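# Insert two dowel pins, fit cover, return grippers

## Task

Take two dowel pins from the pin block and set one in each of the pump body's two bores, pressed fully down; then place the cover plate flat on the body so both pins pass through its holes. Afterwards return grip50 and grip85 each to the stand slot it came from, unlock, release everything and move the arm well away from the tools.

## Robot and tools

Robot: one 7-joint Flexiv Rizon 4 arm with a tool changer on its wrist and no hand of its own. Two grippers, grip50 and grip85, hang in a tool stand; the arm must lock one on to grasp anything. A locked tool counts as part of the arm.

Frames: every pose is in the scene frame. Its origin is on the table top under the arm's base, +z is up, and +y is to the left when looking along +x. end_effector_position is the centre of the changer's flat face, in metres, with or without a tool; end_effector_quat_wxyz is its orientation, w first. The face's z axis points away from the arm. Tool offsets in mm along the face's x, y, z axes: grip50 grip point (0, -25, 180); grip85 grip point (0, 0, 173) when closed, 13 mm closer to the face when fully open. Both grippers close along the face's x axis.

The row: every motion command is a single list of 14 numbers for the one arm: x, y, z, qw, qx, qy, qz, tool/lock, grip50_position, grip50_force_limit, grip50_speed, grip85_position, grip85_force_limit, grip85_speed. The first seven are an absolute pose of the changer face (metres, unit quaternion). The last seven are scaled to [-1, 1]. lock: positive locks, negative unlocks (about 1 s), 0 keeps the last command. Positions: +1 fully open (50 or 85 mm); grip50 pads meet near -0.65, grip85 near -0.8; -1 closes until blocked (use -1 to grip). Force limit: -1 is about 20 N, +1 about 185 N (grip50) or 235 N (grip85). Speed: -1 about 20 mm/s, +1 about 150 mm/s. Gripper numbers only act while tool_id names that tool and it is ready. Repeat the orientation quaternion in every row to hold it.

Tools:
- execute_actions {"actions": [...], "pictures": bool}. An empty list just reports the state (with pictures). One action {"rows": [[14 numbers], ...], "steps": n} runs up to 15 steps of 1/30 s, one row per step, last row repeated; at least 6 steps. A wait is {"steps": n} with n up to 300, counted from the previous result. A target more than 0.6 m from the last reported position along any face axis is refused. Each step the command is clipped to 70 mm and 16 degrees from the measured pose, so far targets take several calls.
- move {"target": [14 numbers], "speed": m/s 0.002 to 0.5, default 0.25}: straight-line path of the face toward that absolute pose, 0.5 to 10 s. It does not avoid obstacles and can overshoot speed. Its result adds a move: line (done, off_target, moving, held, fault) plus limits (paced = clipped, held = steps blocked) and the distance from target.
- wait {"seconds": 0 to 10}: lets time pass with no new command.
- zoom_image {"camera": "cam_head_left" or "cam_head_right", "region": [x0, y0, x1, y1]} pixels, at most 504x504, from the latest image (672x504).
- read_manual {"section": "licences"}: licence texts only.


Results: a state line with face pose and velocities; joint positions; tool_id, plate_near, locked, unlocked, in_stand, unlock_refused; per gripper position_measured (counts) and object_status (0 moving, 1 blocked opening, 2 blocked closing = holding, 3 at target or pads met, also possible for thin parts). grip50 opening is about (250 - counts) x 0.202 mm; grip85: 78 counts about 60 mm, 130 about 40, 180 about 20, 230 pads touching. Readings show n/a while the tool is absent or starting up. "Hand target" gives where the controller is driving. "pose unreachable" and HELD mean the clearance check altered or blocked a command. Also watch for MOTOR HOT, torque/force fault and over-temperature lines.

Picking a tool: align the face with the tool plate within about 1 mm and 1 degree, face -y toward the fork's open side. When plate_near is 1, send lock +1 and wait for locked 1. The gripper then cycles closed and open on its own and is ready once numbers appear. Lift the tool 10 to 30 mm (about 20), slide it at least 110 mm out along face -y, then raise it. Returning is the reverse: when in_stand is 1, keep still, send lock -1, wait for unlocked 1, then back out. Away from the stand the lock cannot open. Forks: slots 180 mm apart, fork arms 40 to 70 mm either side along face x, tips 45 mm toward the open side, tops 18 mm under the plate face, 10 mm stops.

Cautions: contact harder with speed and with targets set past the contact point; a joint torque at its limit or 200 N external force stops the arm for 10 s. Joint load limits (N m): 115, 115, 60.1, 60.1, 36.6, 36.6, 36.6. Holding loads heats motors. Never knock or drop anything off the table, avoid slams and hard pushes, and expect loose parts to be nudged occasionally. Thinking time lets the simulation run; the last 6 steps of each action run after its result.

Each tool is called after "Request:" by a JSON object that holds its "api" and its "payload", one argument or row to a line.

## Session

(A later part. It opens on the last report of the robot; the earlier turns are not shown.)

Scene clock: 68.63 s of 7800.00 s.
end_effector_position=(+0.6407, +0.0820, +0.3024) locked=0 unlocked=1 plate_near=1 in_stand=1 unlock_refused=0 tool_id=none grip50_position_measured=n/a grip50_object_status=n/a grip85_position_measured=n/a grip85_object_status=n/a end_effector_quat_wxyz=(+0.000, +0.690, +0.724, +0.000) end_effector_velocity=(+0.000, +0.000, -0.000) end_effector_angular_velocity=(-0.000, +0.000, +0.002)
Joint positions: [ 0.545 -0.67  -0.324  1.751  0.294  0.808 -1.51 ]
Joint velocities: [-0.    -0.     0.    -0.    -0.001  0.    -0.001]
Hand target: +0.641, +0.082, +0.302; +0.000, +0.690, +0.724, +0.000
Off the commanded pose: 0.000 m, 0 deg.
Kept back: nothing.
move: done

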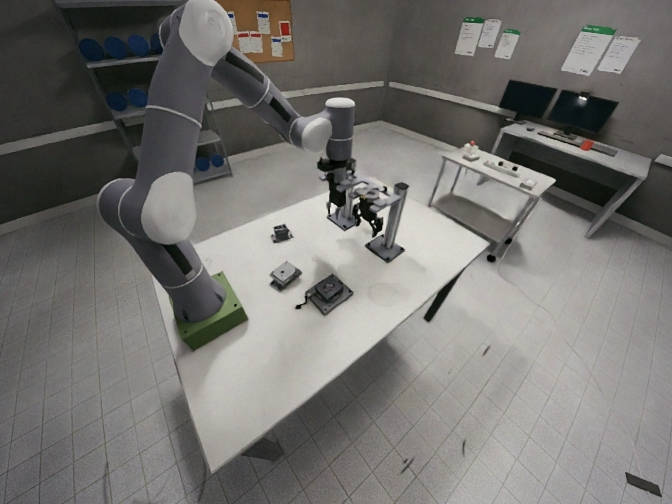

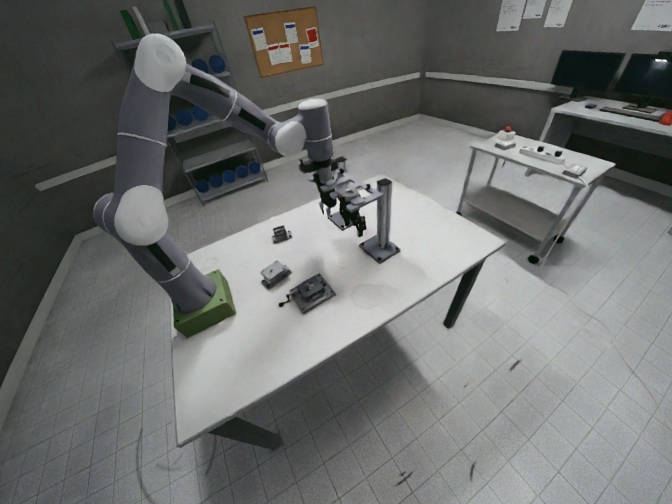

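Request:
{"api": "move", "payload": {
  "target": [0.6405,0.0821,0.302,0,0.690,0.7236,0,1,0,-0.6,0,1,0,0]
}}

Request:
{"api": "wait", "payload": {
  "seconds": 1
}}

Request:
{"api": "move", "payload": {
  "target": [0.6405,0.0821,0.323,0,0.690,0.7236,0,0,0,-0.6,0,1,0,0],
  "speed": 0.03
}}

Request:
{"api": "move", "payload": {
  "target": [0.5105,0.076,0.323,0,0.690,0.7236,0,0,0,-0.6,0,1,0,0],
  "speed": 0.08
}}

Request:
{"api": "move", "payload": {
  "target": [0.443,0.2194,0.27,0,0.7694,0.6388,0,0,0,-0.6,0,1,0,0],
  "speed": 0.12
}}

Request:
{"api": "zoom_image", "payload": {
  "camera": "cam_head_left",
  "region": [255,205,305,255]
}}

Request:
{"api": "zoom_image", "payload": {
  "camera": "cam_head_right",
  "region": [255,205,305,255]
}}

Scene clock: 70.43 s of 7800.00 s.
end_effector_position=(+0.6408, +0.0820, +0.3025) locked=0 unlocked=0 plate_near=1 in_stand=1 unlock_refused=0 tool_id=none grip50_position_measured=n/a grip50_object_status=n/a grip85_position_measured=n/a grip85_object_status=n/a end_effector_quat_wxyz=(+0.000, +0.690, +0.724, +0.000) end_effector_velocity=(+0.002, +0.001, +0.002) end_effector_angular_velocity=(+0.003, -0.007, -0.000)
Joint positions: [ 0.545 -0.67  -0.324  1.751  0.294  0.809 -1.51 ]
Joint velocities: [-0.     0.002  0.    -0.003  0.001  0.003  0.001]
Hand target: +0.641, +0.082, +0.302; +0.000, +0.690, +0.724, -0.000
Off the commanded pose: 0.001 m, 0 deg.
Kept back: nothing.
move: done

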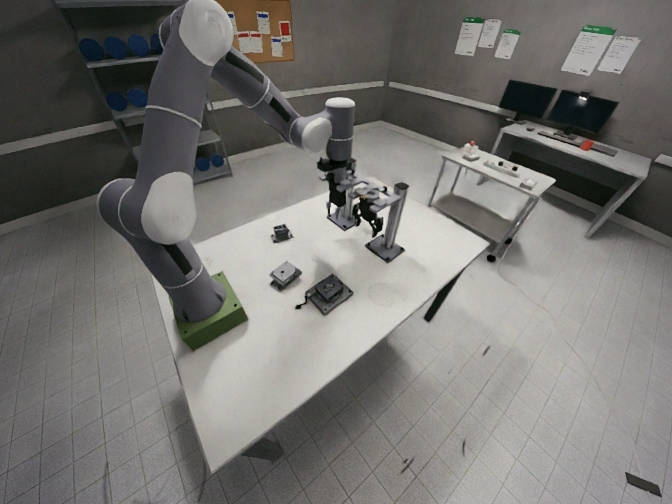

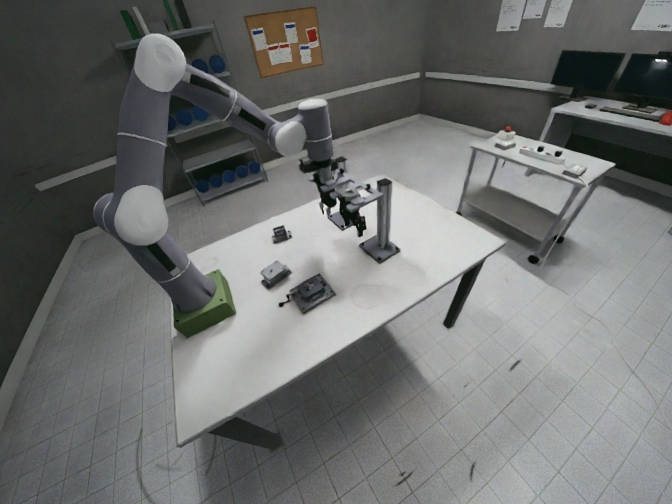

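Scene clock: 71.43 s of 7800.00 s.
end_effector_position=(+0.6409, +0.0821, +0.3027) locked=1 unlocked=0 plate_near=1 in_stand=1 unlock_refused=0 tool_id=grip50 grip50_position_measured=n/a grip50_object_status=n/a grip85_position_measured=n/a grip85_object_status=n/a end_effector_quat_wxyz=(+0.000, +0.690, +0.724, +0.001) end_effector_velocity=(+0.000, -0.000, +0.000) end_effector_angular_velocity=(-0.000, -0.000, +0.000)
Joint positions: [ 0.545 -0.67  -0.324  1.75   0.294  0.809 -1.51 ]
Joint velocities: [-0.     0.    -0.001 -0.     0.     0.    -0.001]
Hand target: +0.641, +0.082, +0.302; +0.000, +0.690, +0.724, -0.000
Off the commanded pose: 0.001 m, 0 deg.
Kept back: nothing.
Steps of this call (steps 1 to 30: nothing new was sent). Readings (end_effector_position | what the end effector reports):
1: (+0.6408, +0.0821, +0.3025) | locked=0 unlocked=0 plate_near=1 in_stand=1 unlock_refused=0 tool_id=none grip50_position_measured=n/a grip50_object_status=n/a grip85_position_measured=n/a grip85_object_status=n/a
2: (+0.6408, +0.0821, +0.3025) | locked=0 unlocked=0 plate_near=1 in_stand=1 unlock_refused=0 tool_id=none grip50_position_measured=n/a grip50_object_status=n/a grip85_position_measured=n/a grip85_object_status=n/a
4: (+0.6409, +0.0821, +0.3027) | locked=1 unlocked=0 plate_near=1 in_stand=1 unlock_refused=0 tool_id=grip50 grip50_position_measured=n/a grip50_object_status=n/a grip85_position_measured=n/a grip85_object_status=n/a
8: (+0.6409, +0.0821, +0.3027) | locked=1 unlocked=0 plate_near=1 in_stand=1 unlock_refused=0 tool_id=grip50 grip50_position_measured=n/a grip50_object_status=n/a grip85_position_measured=n/a grip85_object_status=n/a
30: the state above

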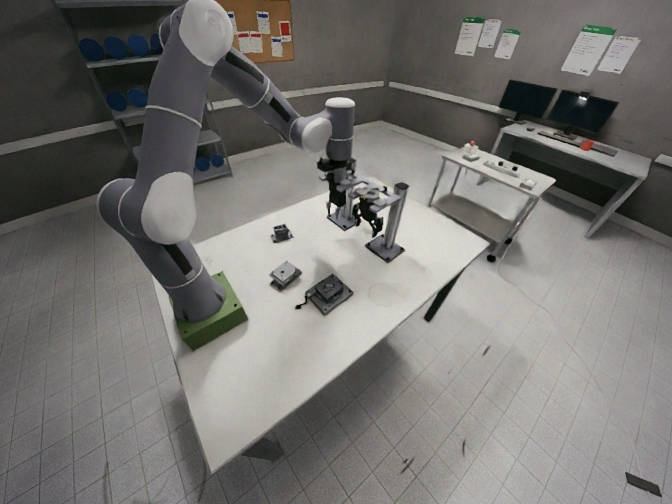

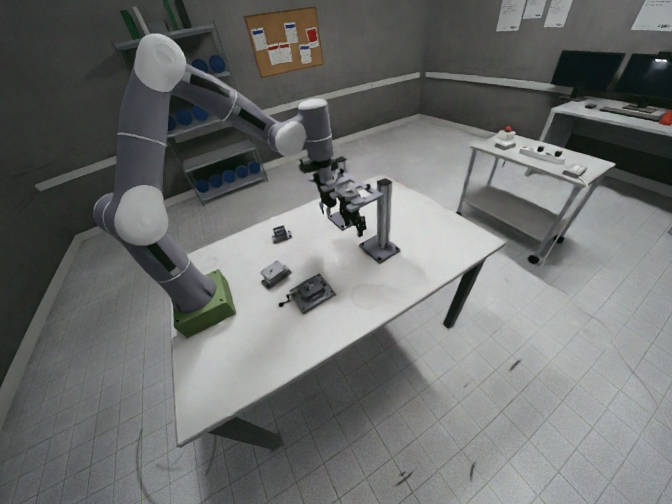

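Scene clock: 72.33 s of 7800.00 s.
end_effector_position=(+0.6406, +0.0821, +0.3232) locked=1 unlocked=0 plate_near=1 in_stand=0 unlock_refused=0 tool_id=grip50 grip50_position_measured=n/a grip50_object_status=n/a grip85_position_measured=n/a grip85_object_status=n/a end_effector_quat_wxyz=(+0.000, +0.690, +0.724, +0.000) end_effector_velocity=(+0.000, +0.000, +0.000) end_effector_angular_velocity=(-0.000, -0.000, +0.000)
Joint positions: [ 0.553 -0.631 -0.336  1.753  0.278  0.772 -1.501]
Joint velocities: [ 0. -0. -0. -0. -0.  0.  0.]
Hand target: +0.640, +0.082, +0.323; +0.000, +0.690, +0.724, -0.000
Off the commanded pose: 0.000 m, 0 deg.
Kept back: nothing.
move: done

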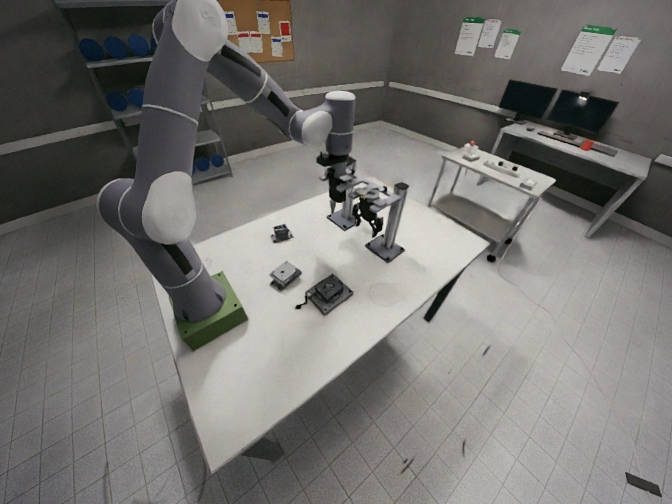

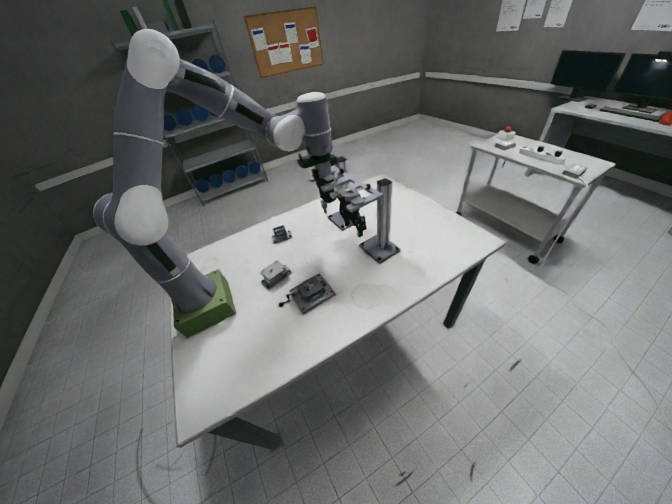

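Scene clock: 74.23 s of 7800.00 s.
end_effector_position=(+0.5104, +0.0760, +0.3228) locked=1 unlocked=0 plate_near=1 in_stand=0 unlock_refused=0 tool_id=grip50 grip50_position_measured=152 grip50_object_status=3 grip85_position_measured=n/a grip85_object_status=n/a end_effector_quat_wxyz=(-0.000, +0.690, +0.724, -0.000) end_effector_velocity=(+0.000, -0.000, +0.000) end_effector_angular_velocity=(-0.001, -0.001, +0.000)
Joint positions: [ 0.686 -0.394 -0.359  2.186  0.247  0.977 -1.436]
Joint velocities: [ 0.     0.    -0.001 -0.    -0.001  0.     0.   ]
Hand target: +0.510, +0.076, +0.323; +0.000, +0.690, +0.724, -0.000
Off the commanded pose: 0.000 m, 0 deg.
Kept back: nothing.
move: done

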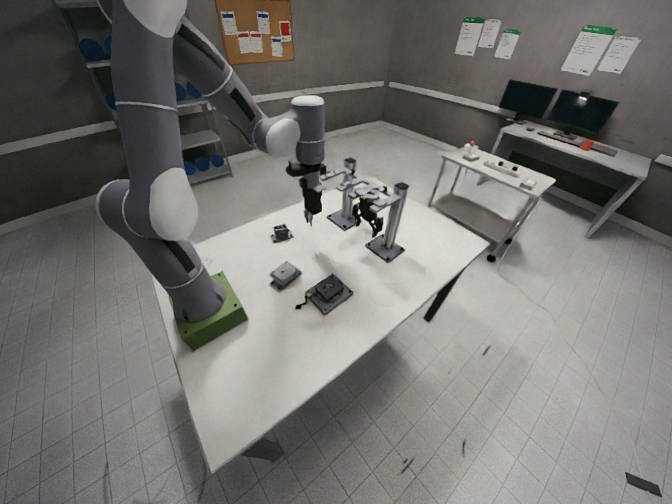

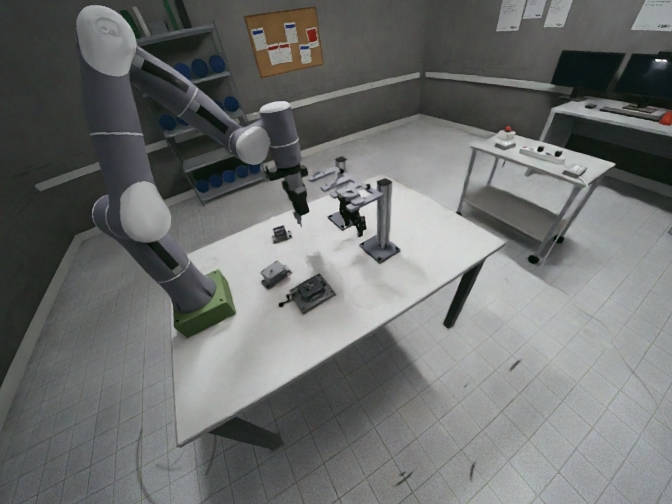

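Scene clock: 75.93 s of 7800.00 s.
end_effector_position=(+0.4428, +0.2194, +0.2699) locked=1 unlocked=0 plate_near=1 in_stand=0 unlock_refused=0 tool_id=grip50 grip50_position_measured=152 grip50_object_status=3 grip85_position_measured=n/a grip85_object_status=n/a end_effector_quat_wxyz=(-0.001, +0.770, +0.639, -0.001) end_effector_velocity=(+0.000, +0.000, +0.000) end_effector_angular_velocity=(+0.000, -0.000, +0.001)
Joint positions: [ 0.983 -0.507 -0.307  2.223  0.346  1.12  -0.951]
Joint velocities: [ 0.    -0.     0.    -0.    -0.    -0.    -0.001]
Hand target: +0.443, +0.219, +0.270; -0.000, +0.769, +0.639, -0.000
Off the commanded pose: 0.000 m, 0 deg.
Kept back: nothing.
move: done

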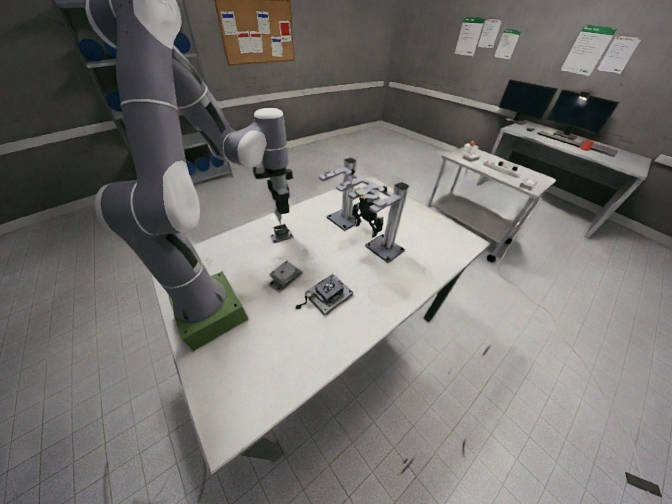

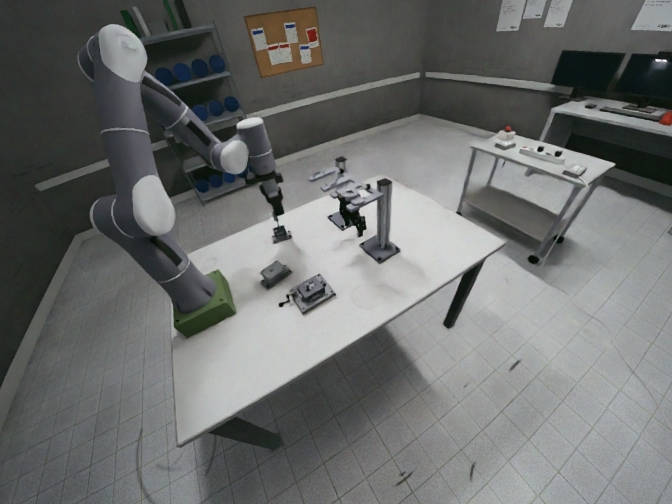

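Region (255, 205, 305, 255) of cam_head_left's 672x504 image, scaled by 10.080, with more detail than that image has.

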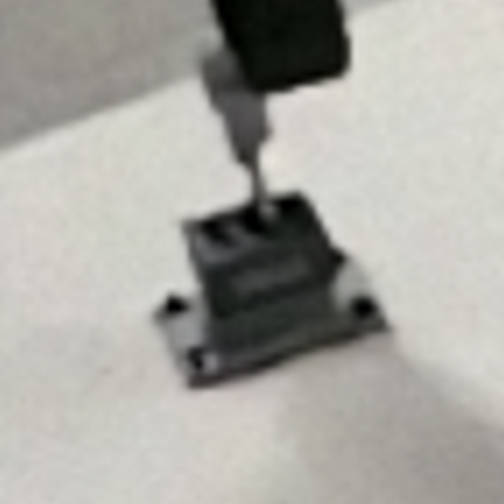

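Region (255, 205, 305, 255) of cam_head_right's 672x504 image, scaled by 10.080, with more detail than that image has.

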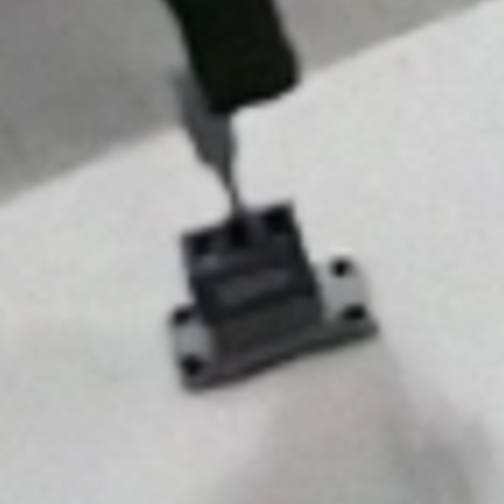

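Request:
{"api": "move", "payload": {
  "target": [0.443,0.2194,0.254,0,0.7694,0.6388,0,0,-0.25,-0.6,0,1,0,0],
  "speed": 0.006
}}

Request:
{"api": "zoom_image", "payload": {
  "camera": "cam_head_left",
  "region": [265,210,295,240]
}}

Request:
{"api": "zoom_image", "payload": {
  "camera": "cam_head_right",
  "region": [265,212,295,242]
}}

Scene clock: 79.13 s of 7800.00 s.
end_effector_position=(+0.4431, +0.2194, +0.2548) locked=1 unlocked=0 plate_near=1 in_stand=0 unlock_refused=0 tool_id=grip50 grip50_position_measured=189 grip50_object_status=3 grip85_position_measured=n/a grip85_object_status=n/a end_effector_quat_wxyz=(-0.000, +0.769, +0.639, +0.000) end_effector_velocity=(-0.000, +0.000, -0.000) end_effector_angular_velocity=(-0.000, +0.000, -0.002)
Joint positions: [ 0.963 -0.551 -0.28   2.211  0.367  1.154 -0.966]
Joint velocities: [ 0.    -0.     0.     0.    -0.    -0.     0.002]
Hand target: +0.443, +0.219, +0.254; +0.000, +0.769, +0.639, +0.000
Off the commanded pose: 0.001 m, 0 deg.
Kept back: nothing.
move: done

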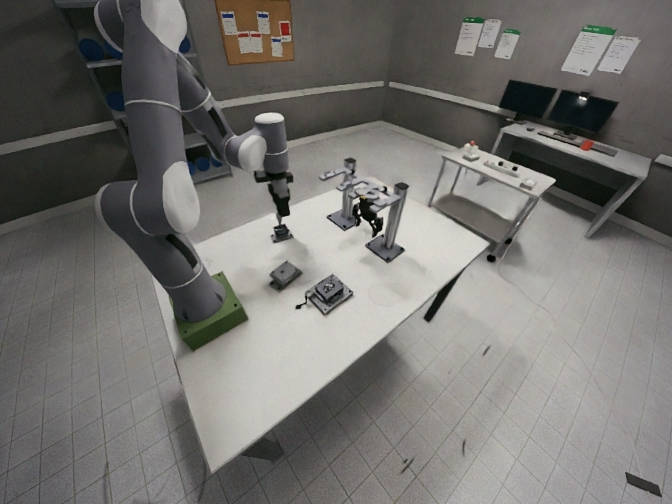

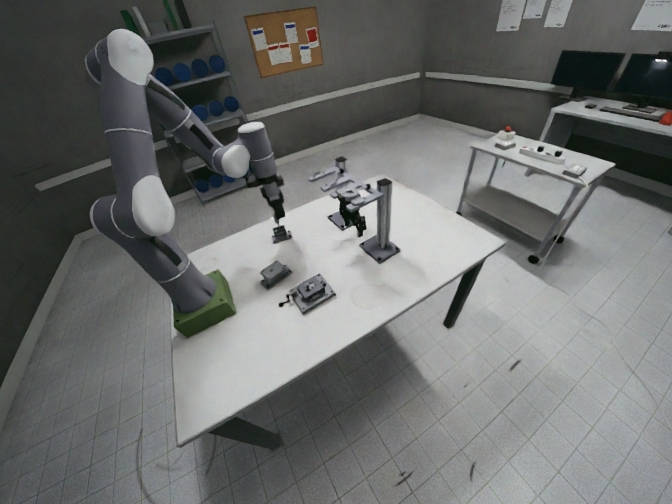

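Region (265, 210, 295, 240) of cam_head_left's 672x504 image, scaled by 16.800, with more detail than that image has.

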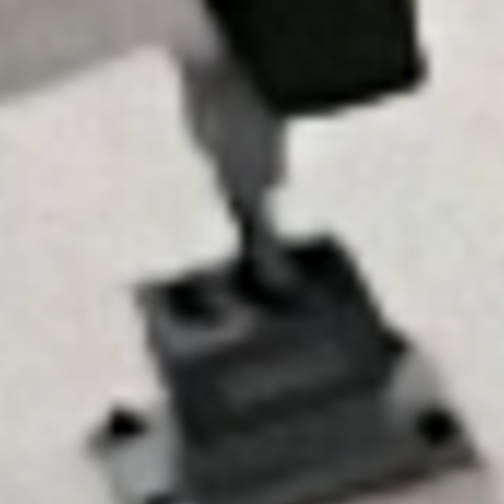

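Region (265, 212, 295, 242) of cam_head_right's 672x504 image, scaled by 16.800, with more detail than that image has.

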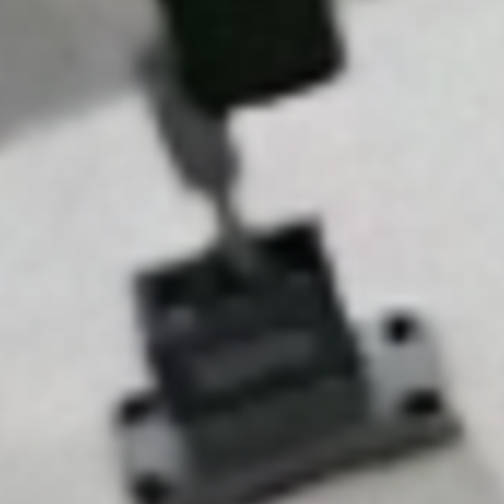

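Request:
{"api": "move", "payload": {
  "target": [0.4412,0.2145,0.257,0,0.7694,0.6388,0,0,-0.25,-0.6,0,1,0,0],
  "speed": 0.006
}}

Request:
{"api": "move", "payload": {
  "target": [0.4412,0.2145,0.251,0,0.7694,0.6388,0,0,-0.25,-0.6,0,1,0,0],
  "speed": 0.004
}}

Request:
{"api": "zoom_image", "payload": {
  "camera": "cam_head_left",
  "region": [265,210,295,240]
}}

Request:
{"api": "zoom_image", "payload": {
  "camera": "cam_head_right",
  "region": [265,212,295,242]
}}

Scene clock: 80.73 s of 7800.00 s.
end_effector_position=(+0.4411, +0.2145, +0.2569) locked=1 unlocked=0 plate_near=1 in_stand=0 unlock_refused=0 tool_id=grip50 grip50_position_measured=189 grip50_object_status=3 grip85_position_measured=n/a grip85_object_status=n/a end_effector_quat_wxyz=(-0.000, +0.770, +0.639, -0.000) end_effector_velocity=(+0.000, +0.000, +0.000) end_effector_angular_velocity=(+0.001, -0.000, -0.001)
Joint positions: [ 0.963 -0.54  -0.285  2.223  0.367  1.155 -0.971]
Joint velocities: [ 0.     0.    -0.    -0.     0.001 -0.    -0.   ]
Hand target: +0.441, +0.214, +0.257; +0.000, +0.769, +0.639, +0.000
Off the commanded pose: 0.000 m, 0 deg.
Kept back: nothing.
move: done

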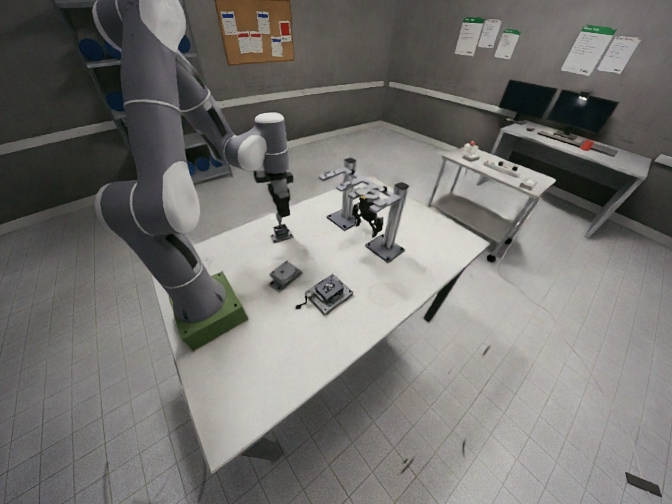

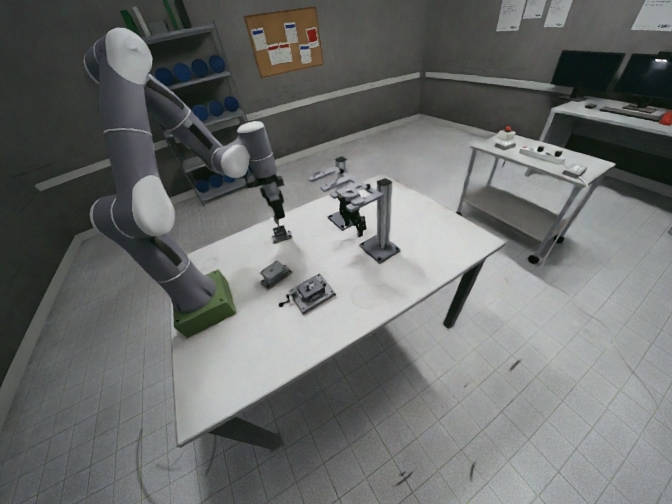

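Scene clock: 82.43 s of 7800.00 s.
end_effector_position=(+0.4425, +0.2152, +0.2544) locked=1 unlocked=0 plate_near=1 in_stand=0 unlock_refused=0 tool_id=grip50 grip50_position_measured=189 grip50_object_status=3 grip85_position_measured=n/a grip85_object_status=n/a end_effector_quat_wxyz=(-0.001, +0.769, +0.639, +0.003) end_effector_velocity=(+0.000, -0.000, +0.000) end_effector_angular_velocity=(+0.000, -0.000, +0.000)
Joint positions: [ 0.954 -0.549 -0.276  2.218  0.372  1.167 -0.977]
Joint velocities: [-0.     0.     0.    -0.     0.001  0.    -0.001]
Hand target: +0.441, +0.214, +0.251; +0.000, +0.769, +0.639, -0.000
Off the commanded pose: 0.004 m, 0 deg.
Kept back: nothing.
move: off_target

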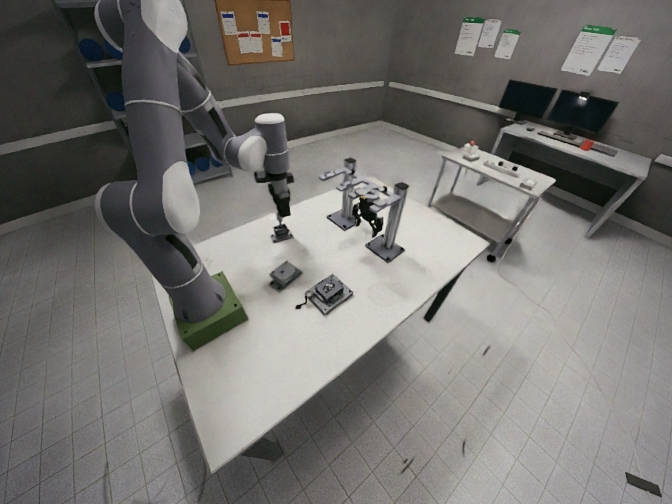

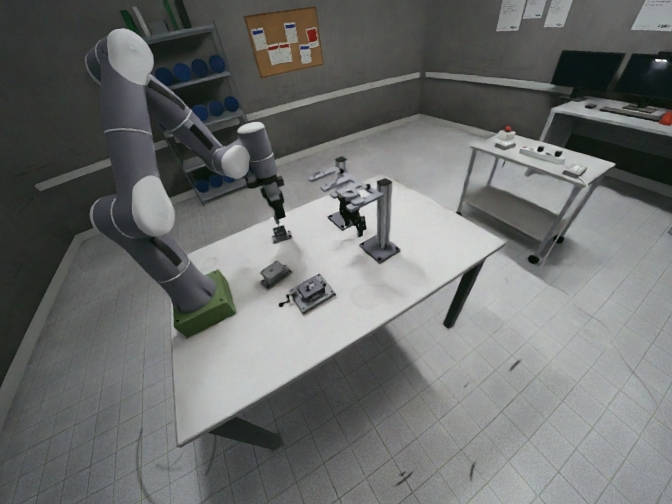

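Region (265, 210, 295, 240) of cam_head_left's 672x504 image, scaled by 16.800, with more detail than that image has.

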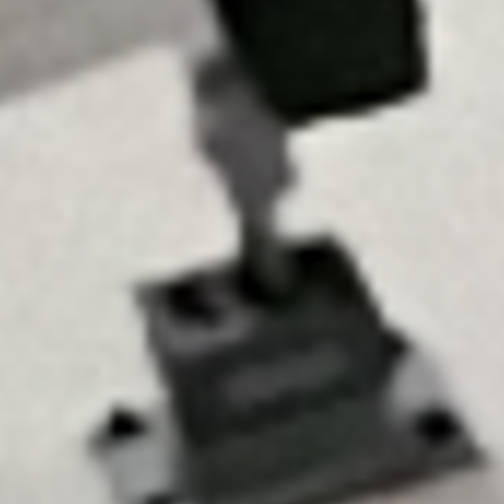

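Region (265, 212, 295, 242) of cam_head_right's 672x504 image, scaled by 16.800, with more detail than that image has.

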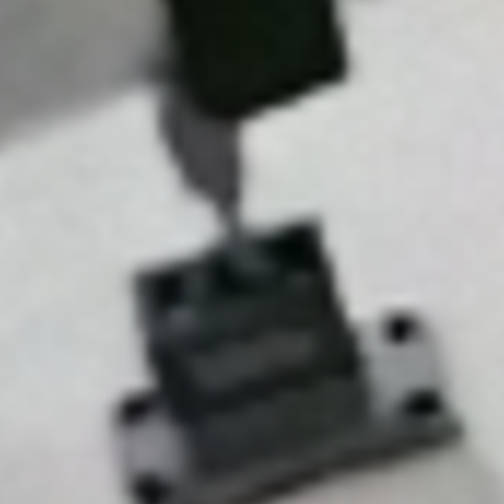

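Request:
{"api": "move", "payload": {
  "target": [0.4412,0.2145,0.2535,0,0.7694,0.6388,0,0,-0.35,-0.6,0,1,0,0],
  "speed": 0.004
}}

Request:
{"api": "move", "payload": {
  "target": [0.4345,0.2158,0.253,0,0.7694,0.6388,0,0,-0.35,-0.6,0,1,0,0],
  "speed": 0.002
}}

Request:
{"api": "zoom_image", "payload": {
  "camera": "cam_head_left",
  "region": [265,210,295,240]
}}

Request:
{"api": "zoom_image", "payload": {
  "camera": "cam_head_right",
  "region": [265,212,295,242]
}}

Scene clock: 83.77 s of 7800.00 s.
end_effector_position=(+0.4425, +0.2156, +0.2549) locked=1 unlocked=0 plate_near=1 in_stand=0 unlock_refused=0 tool_id=grip50 grip50_position_measured=205 grip50_object_status=3 grip85_position_measured=n/a grip85_object_status=n/a end_effector_quat_wxyz=(+0.000, +0.769, +0.639, +0.003) end_effector_velocity=(-0.000, -0.000, -0.000) end_effector_angular_velocity=(-0.001, +0.000, +0.001)
Joint positions: [ 0.956 -0.548 -0.277  2.219  0.368  1.166 -0.973]
Joint velocities: [-0.    -0.     0.     0.    -0.001 -0.     0.   ]
Hand target: +0.441, +0.215, +0.254; +0.000, +0.769, +0.639, +0.000
Off the commanded pose: 0.002 m, 0 deg.
Kept back: nothing.
move: done

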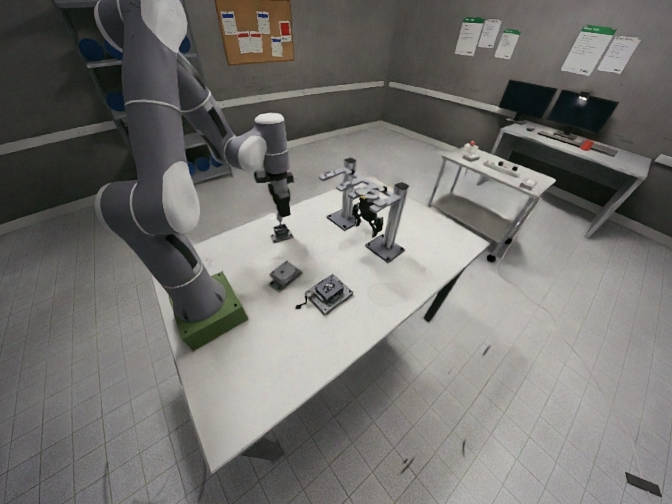

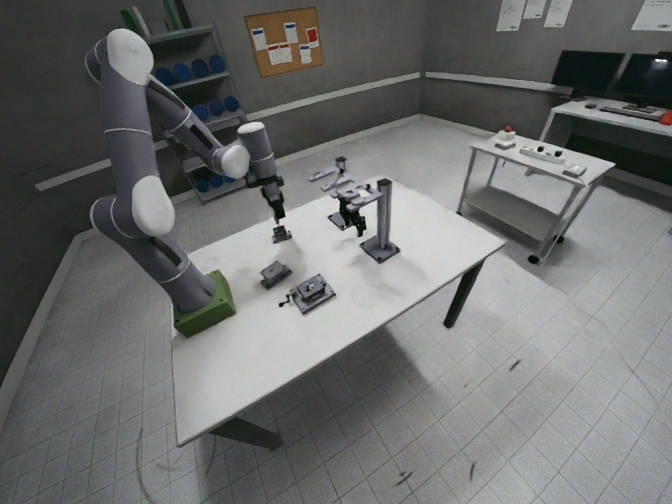

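Scene clock: 88.10 s of 7800.00 s.
end_effector_position=(+0.4365, +0.2166, +0.2548) locked=1 unlocked=0 plate_near=1 in_stand=0 unlock_refused=0 tool_id=grip50 grip50_position_measured=205 grip50_object_status=3 grip85_position_measured=n/a grip85_object_status=n/a end_effector_quat_wxyz=(+0.001, +0.769, +0.639, +0.003) end_effector_velocity=(-0.000, -0.000, -0.000) end_effector_angular_velocity=(-0.001, +0.000, +0.001)
Joint positions: [ 0.964 -0.542 -0.273  2.234  0.368  1.178 -0.962]
Joint velocities: [-0.001 -0.     0.001  0.    -0.001  0.    -0.   ]
Hand target: +0.434, +0.216, +0.253; +0.000, +0.769, +0.639, -0.000
Off the commanded pose: 0.003 m, 0 deg.
Kept back: nothing.
move: done

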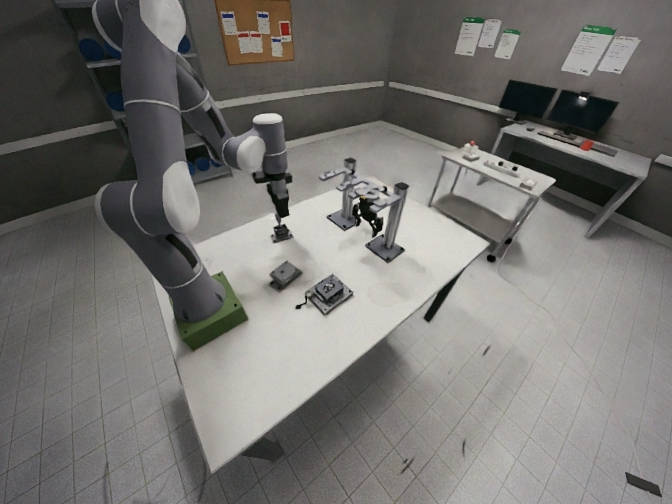

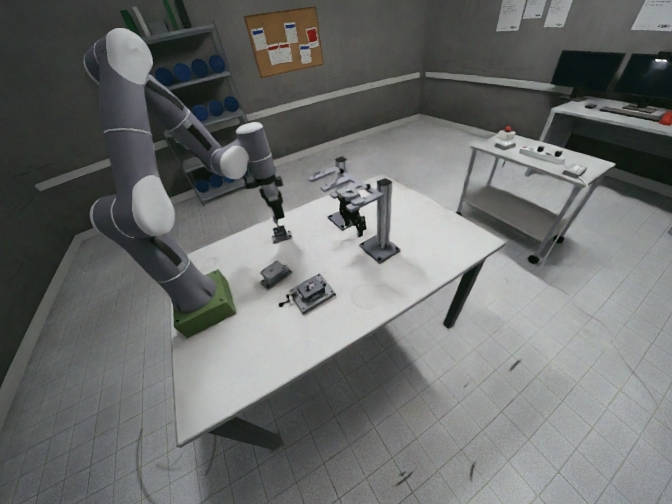

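Region (265, 210, 295, 240) of cam_head_left's 672x504 image, scaled by 16.800, with more detail than that image has.

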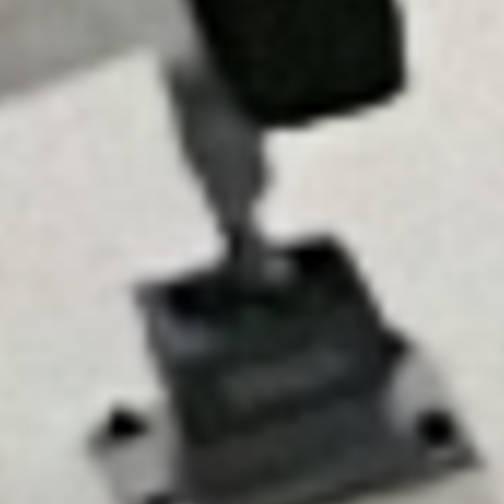

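Region (265, 212, 295, 242) of cam_head_right's 672x504 image, scaled by 16.800, with more detail than that image has.

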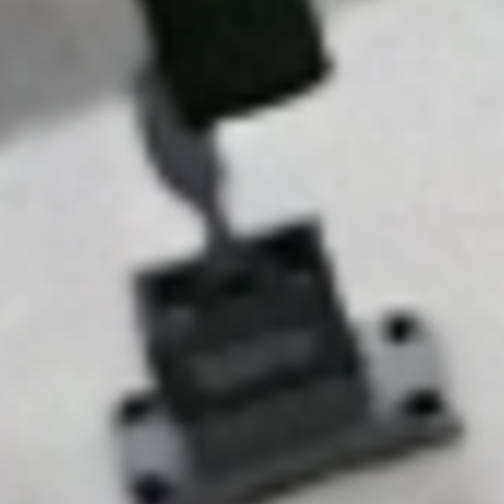

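Request:
{"api": "move", "payload": {
  "target": [0.438,0.2152,0.258,0,0.7694,0.6388,0,0,-0.35,-0.6,0,1,0,0],
  "speed": 0.01
}}

Request:
{"api": "move", "payload": {
  "target": [0.4367,0.2083,0.258,0,0.7694,0.6388,0,0,-0.35,-0.6,0,1,0,0],
  "speed": 0.01
}}

Request:
{"api": "move", "payload": {
  "target": [0.4367,0.2083,0.252,0,0.7694,0.6388,0,0,-0.35,-0.6,0,1,0,0],
  "speed": 0.004
}}

Request:
{"api": "zoom_image", "payload": {
  "camera": "cam_head_left",
  "region": [265,210,295,240]
}}

Request:
{"api": "zoom_image", "payload": {
  "camera": "cam_head_right",
  "region": [265,212,295,242]
}}

Scene clock: 89.27 s of 7800.00 s.
end_effector_position=(+0.4380, +0.2152, +0.2580) locked=1 unlocked=0 plate_near=1 in_stand=0 unlock_refused=0 tool_id=grip50 grip50_position_measured=205 grip50_object_status=3 grip85_position_measured=n/a grip85_object_status=n/a end_effector_quat_wxyz=(+0.000, +0.769, +0.639, +0.000) end_effector_velocity=(-0.000, +0.000, +0.000) end_effector_angular_velocity=(+0.000, +0.000, -0.000)
Joint positions: [ 0.964 -0.533 -0.28   2.233  0.36   1.16  -0.961]
Joint velocities: [ 0.  0. -0. -0.  0. -0.  0.]
Hand target: +0.438, +0.215, +0.258; +0.000, +0.769, +0.639, +0.000
Off the commanded pose: 0.000 m, 0 deg.
Kept back: nothing.
move: done

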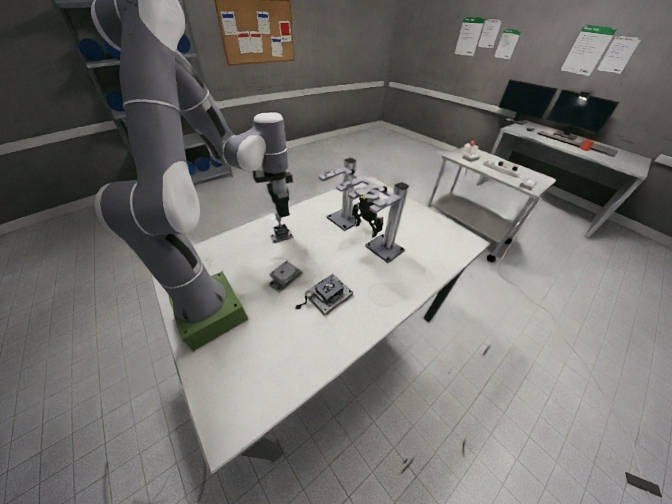

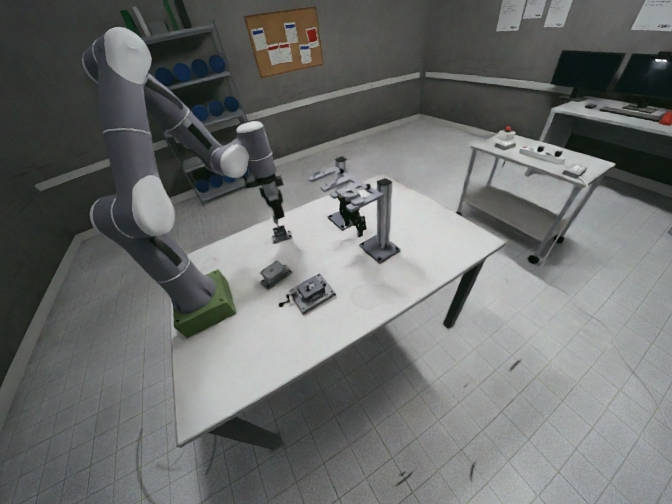

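Scene clock: 90.20 s of 7800.00 s.
end_effector_position=(+0.4366, +0.2083, +0.2579) locked=1 unlocked=0 plate_near=1 in_stand=0 unlock_refused=0 tool_id=grip50 grip50_position_measured=205 grip50_object_status=3 grip85_position_measured=n/a grip85_object_status=n/a end_effector_quat_wxyz=(+0.000, +0.769, +0.639, -0.000) end_effector_velocity=(+0.000, -0.000, -0.000) end_effector_angular_velocity=(-0.000, -0.000, -0.001)
Joint positions: [ 0.955 -0.528 -0.279  2.245  0.361  1.167 -0.972]
Joint velocities: [-0. -0.  0. -0.  0.  0.  0.]
Hand target: +0.437, +0.208, +0.258; +0.000, +0.769, +0.639, +0.000
Off the commanded pose: 0.000 m, 0 deg.
Kept back: nothing.
move: done

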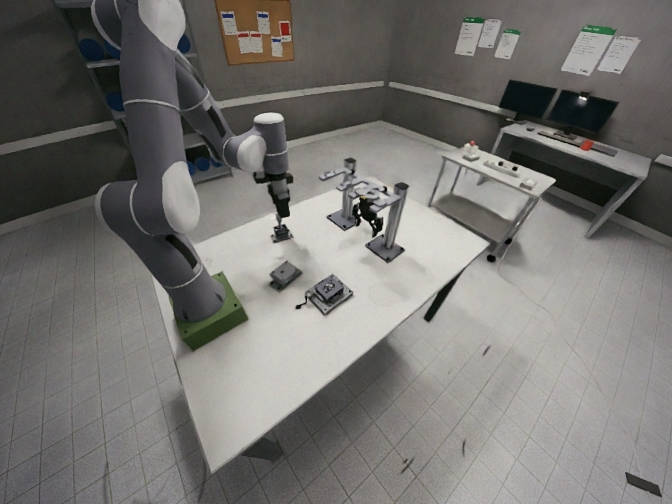

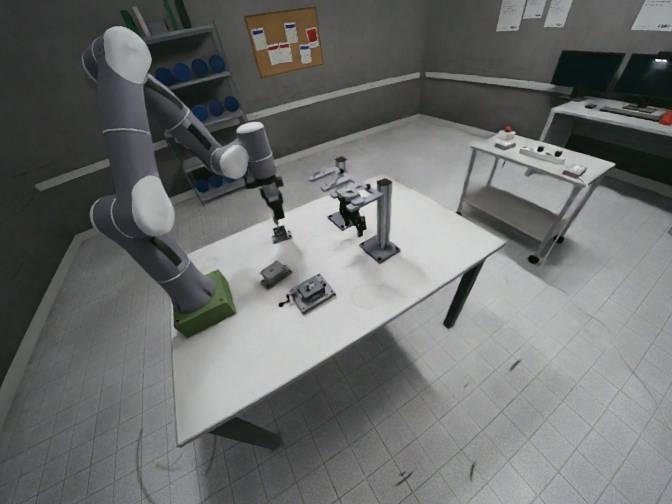

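Scene clock: 91.90 s of 7800.00 s.
end_effector_position=(+0.4367, +0.2083, +0.2520) locked=1 unlocked=0 plate_near=1 in_stand=0 unlock_refused=0 tool_id=grip50 grip50_position_measured=205 grip50_object_status=3 grip85_position_measured=n/a grip85_object_status=n/a end_effector_quat_wxyz=(-0.000, +0.769, +0.639, -0.000) end_effector_velocity=(+0.000, -0.000, +0.000) end_effector_angular_velocity=(+0.000, -0.000, -0.000)
Joint positions: [ 0.946 -0.545 -0.268  2.239  0.368  1.18  -0.977]
Joint velocities: [-0.  0. -0.  0. -0.  0. -0.]
Hand target: +0.437, +0.208, +0.252; +0.000, +0.769, +0.639, +0.000
Off the commanded pose: 0.000 m, 0 deg.
Kept back: nothing.
move: done

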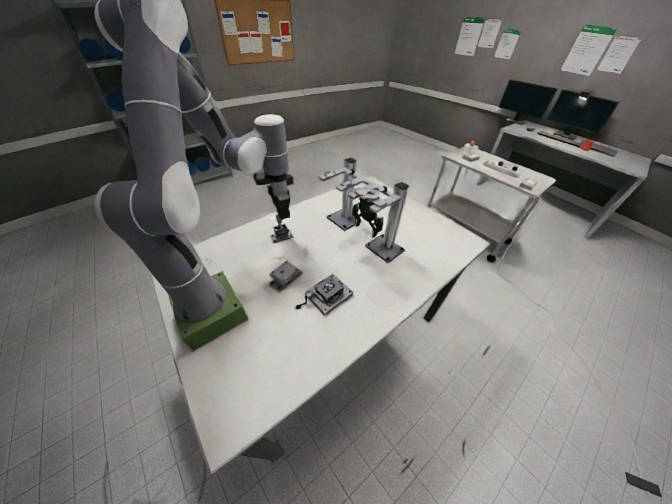

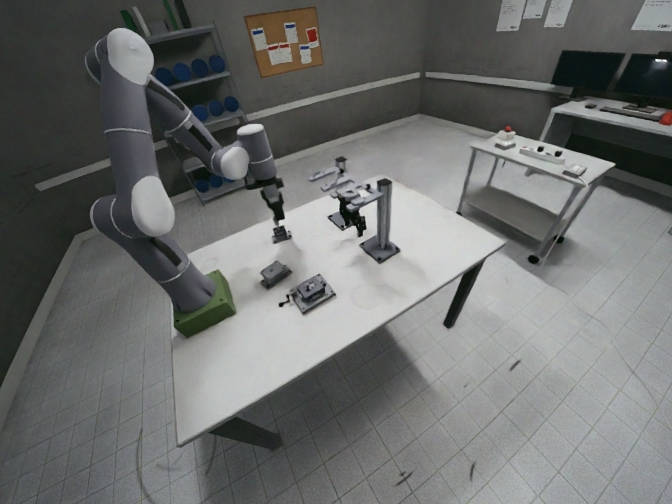

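Region (265, 210, 295, 240) of cam_head_left's 672x504 image, scaled by 16.800, with more detail than that image has.

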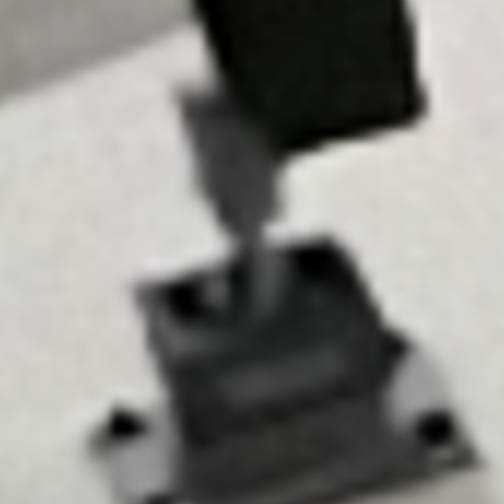

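Region (265, 212, 295, 242) of cam_head_right's 672x504 image, scaled by 16.800, with more detail than that image has.

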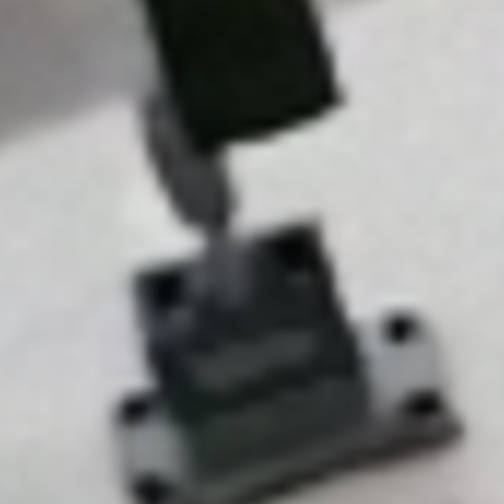

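In the pocket. Continue in small steps.

Request:
{"api": "move", "payload": {
  "target": [0.4367,0.2083,0.247,0,0.7694,0.6388,0,0,-0.35,-0.6,0,1,0,0],
  "speed": 0.004
}}

Request:
{"api": "move", "payload": {
  "target": [0.4367,0.2083,0.242,0,0.7694,0.6388,0,0,-0.35,-0.6,0,1,0,0],
  "speed": 0.004
}}

Scene clock: 93.60 s of 7800.00 s.
end_effector_position=(+0.4367, +0.2083, +0.2470) locked=1 unlocked=0 plate_near=1 in_stand=0 unlock_refused=0 tool_id=grip50 grip50_position_measured=205 grip50_object_status=3 grip85_position_measured=n/a grip85_object_status=n/a end_effector_quat_wxyz=(-0.000, +0.769, +0.639, -0.000) end_effector_velocity=(+0.000, -0.000, +0.000) end_effector_angular_velocity=(+0.000, -0.000, -0.001)
Joint positions: [ 0.938 -0.56  -0.258  2.235  0.374  1.191 -0.981]
Joint velocities: [-0.  0.  0.  0. -0.  0.  0.]
Hand target: +0.437, +0.208, +0.247; +0.000, +0.769, +0.639, +0.000
Off the commanded pose: 0.000 m, 0 deg.
Kept back: nothing.
move: done

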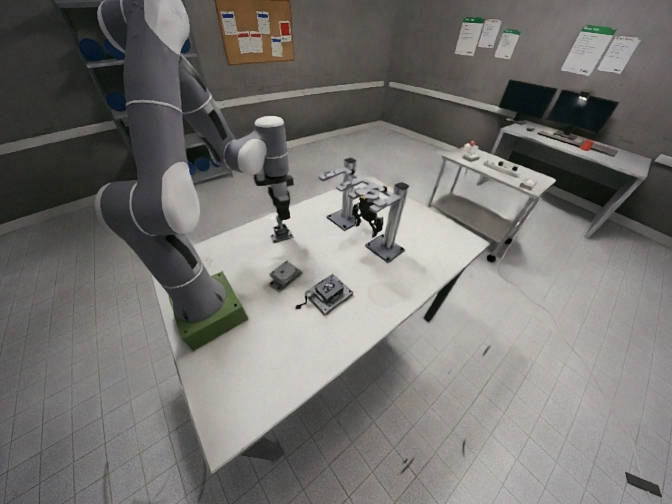

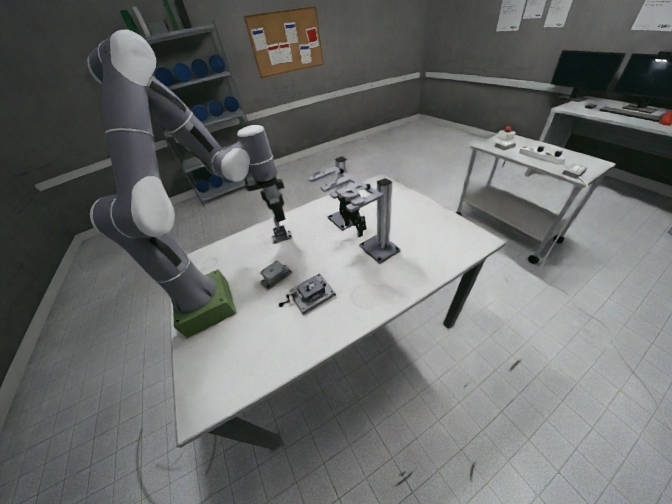

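Scene clock: 95.07 s of 7800.00 s.
end_effector_position=(+0.4367, +0.2083, +0.2420) locked=1 unlocked=0 plate_near=1 in_stand=0 unlock_refused=0 tool_id=grip50 grip50_position_measured=205 grip50_object_status=3 grip85_position_measured=n/a grip85_object_status=n/a end_effector_quat_wxyz=(-0.000, +0.769, +0.639, -0.000) end_effector_velocity=(+0.000, +0.000, +0.000) end_effector_angular_velocity=(+0.000, -0.000, -0.001)
Joint positions: [ 0.931 -0.574 -0.248  2.231  0.379  1.201 -0.985]
Joint velocities: [-0.     0.     0.    -0.     0.     0.     0.001]
Hand target: +0.437, +0.208, +0.242; +0.000, +0.769, +0.639, +0.000
Off the commanded pose: 0.000 m, 0 deg.
Kept back: nothing.
move: done

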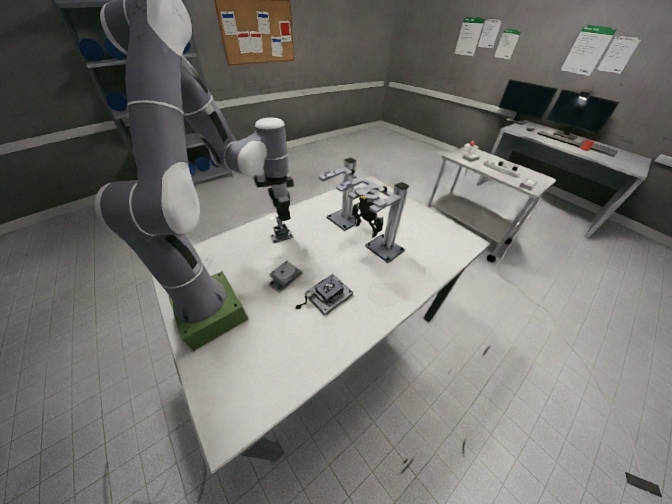

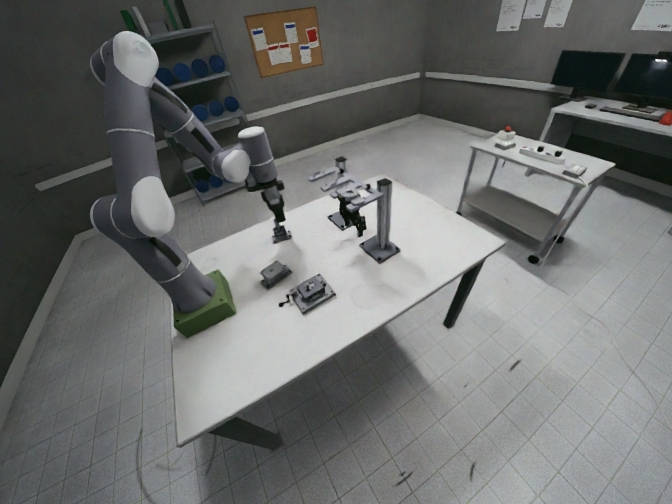

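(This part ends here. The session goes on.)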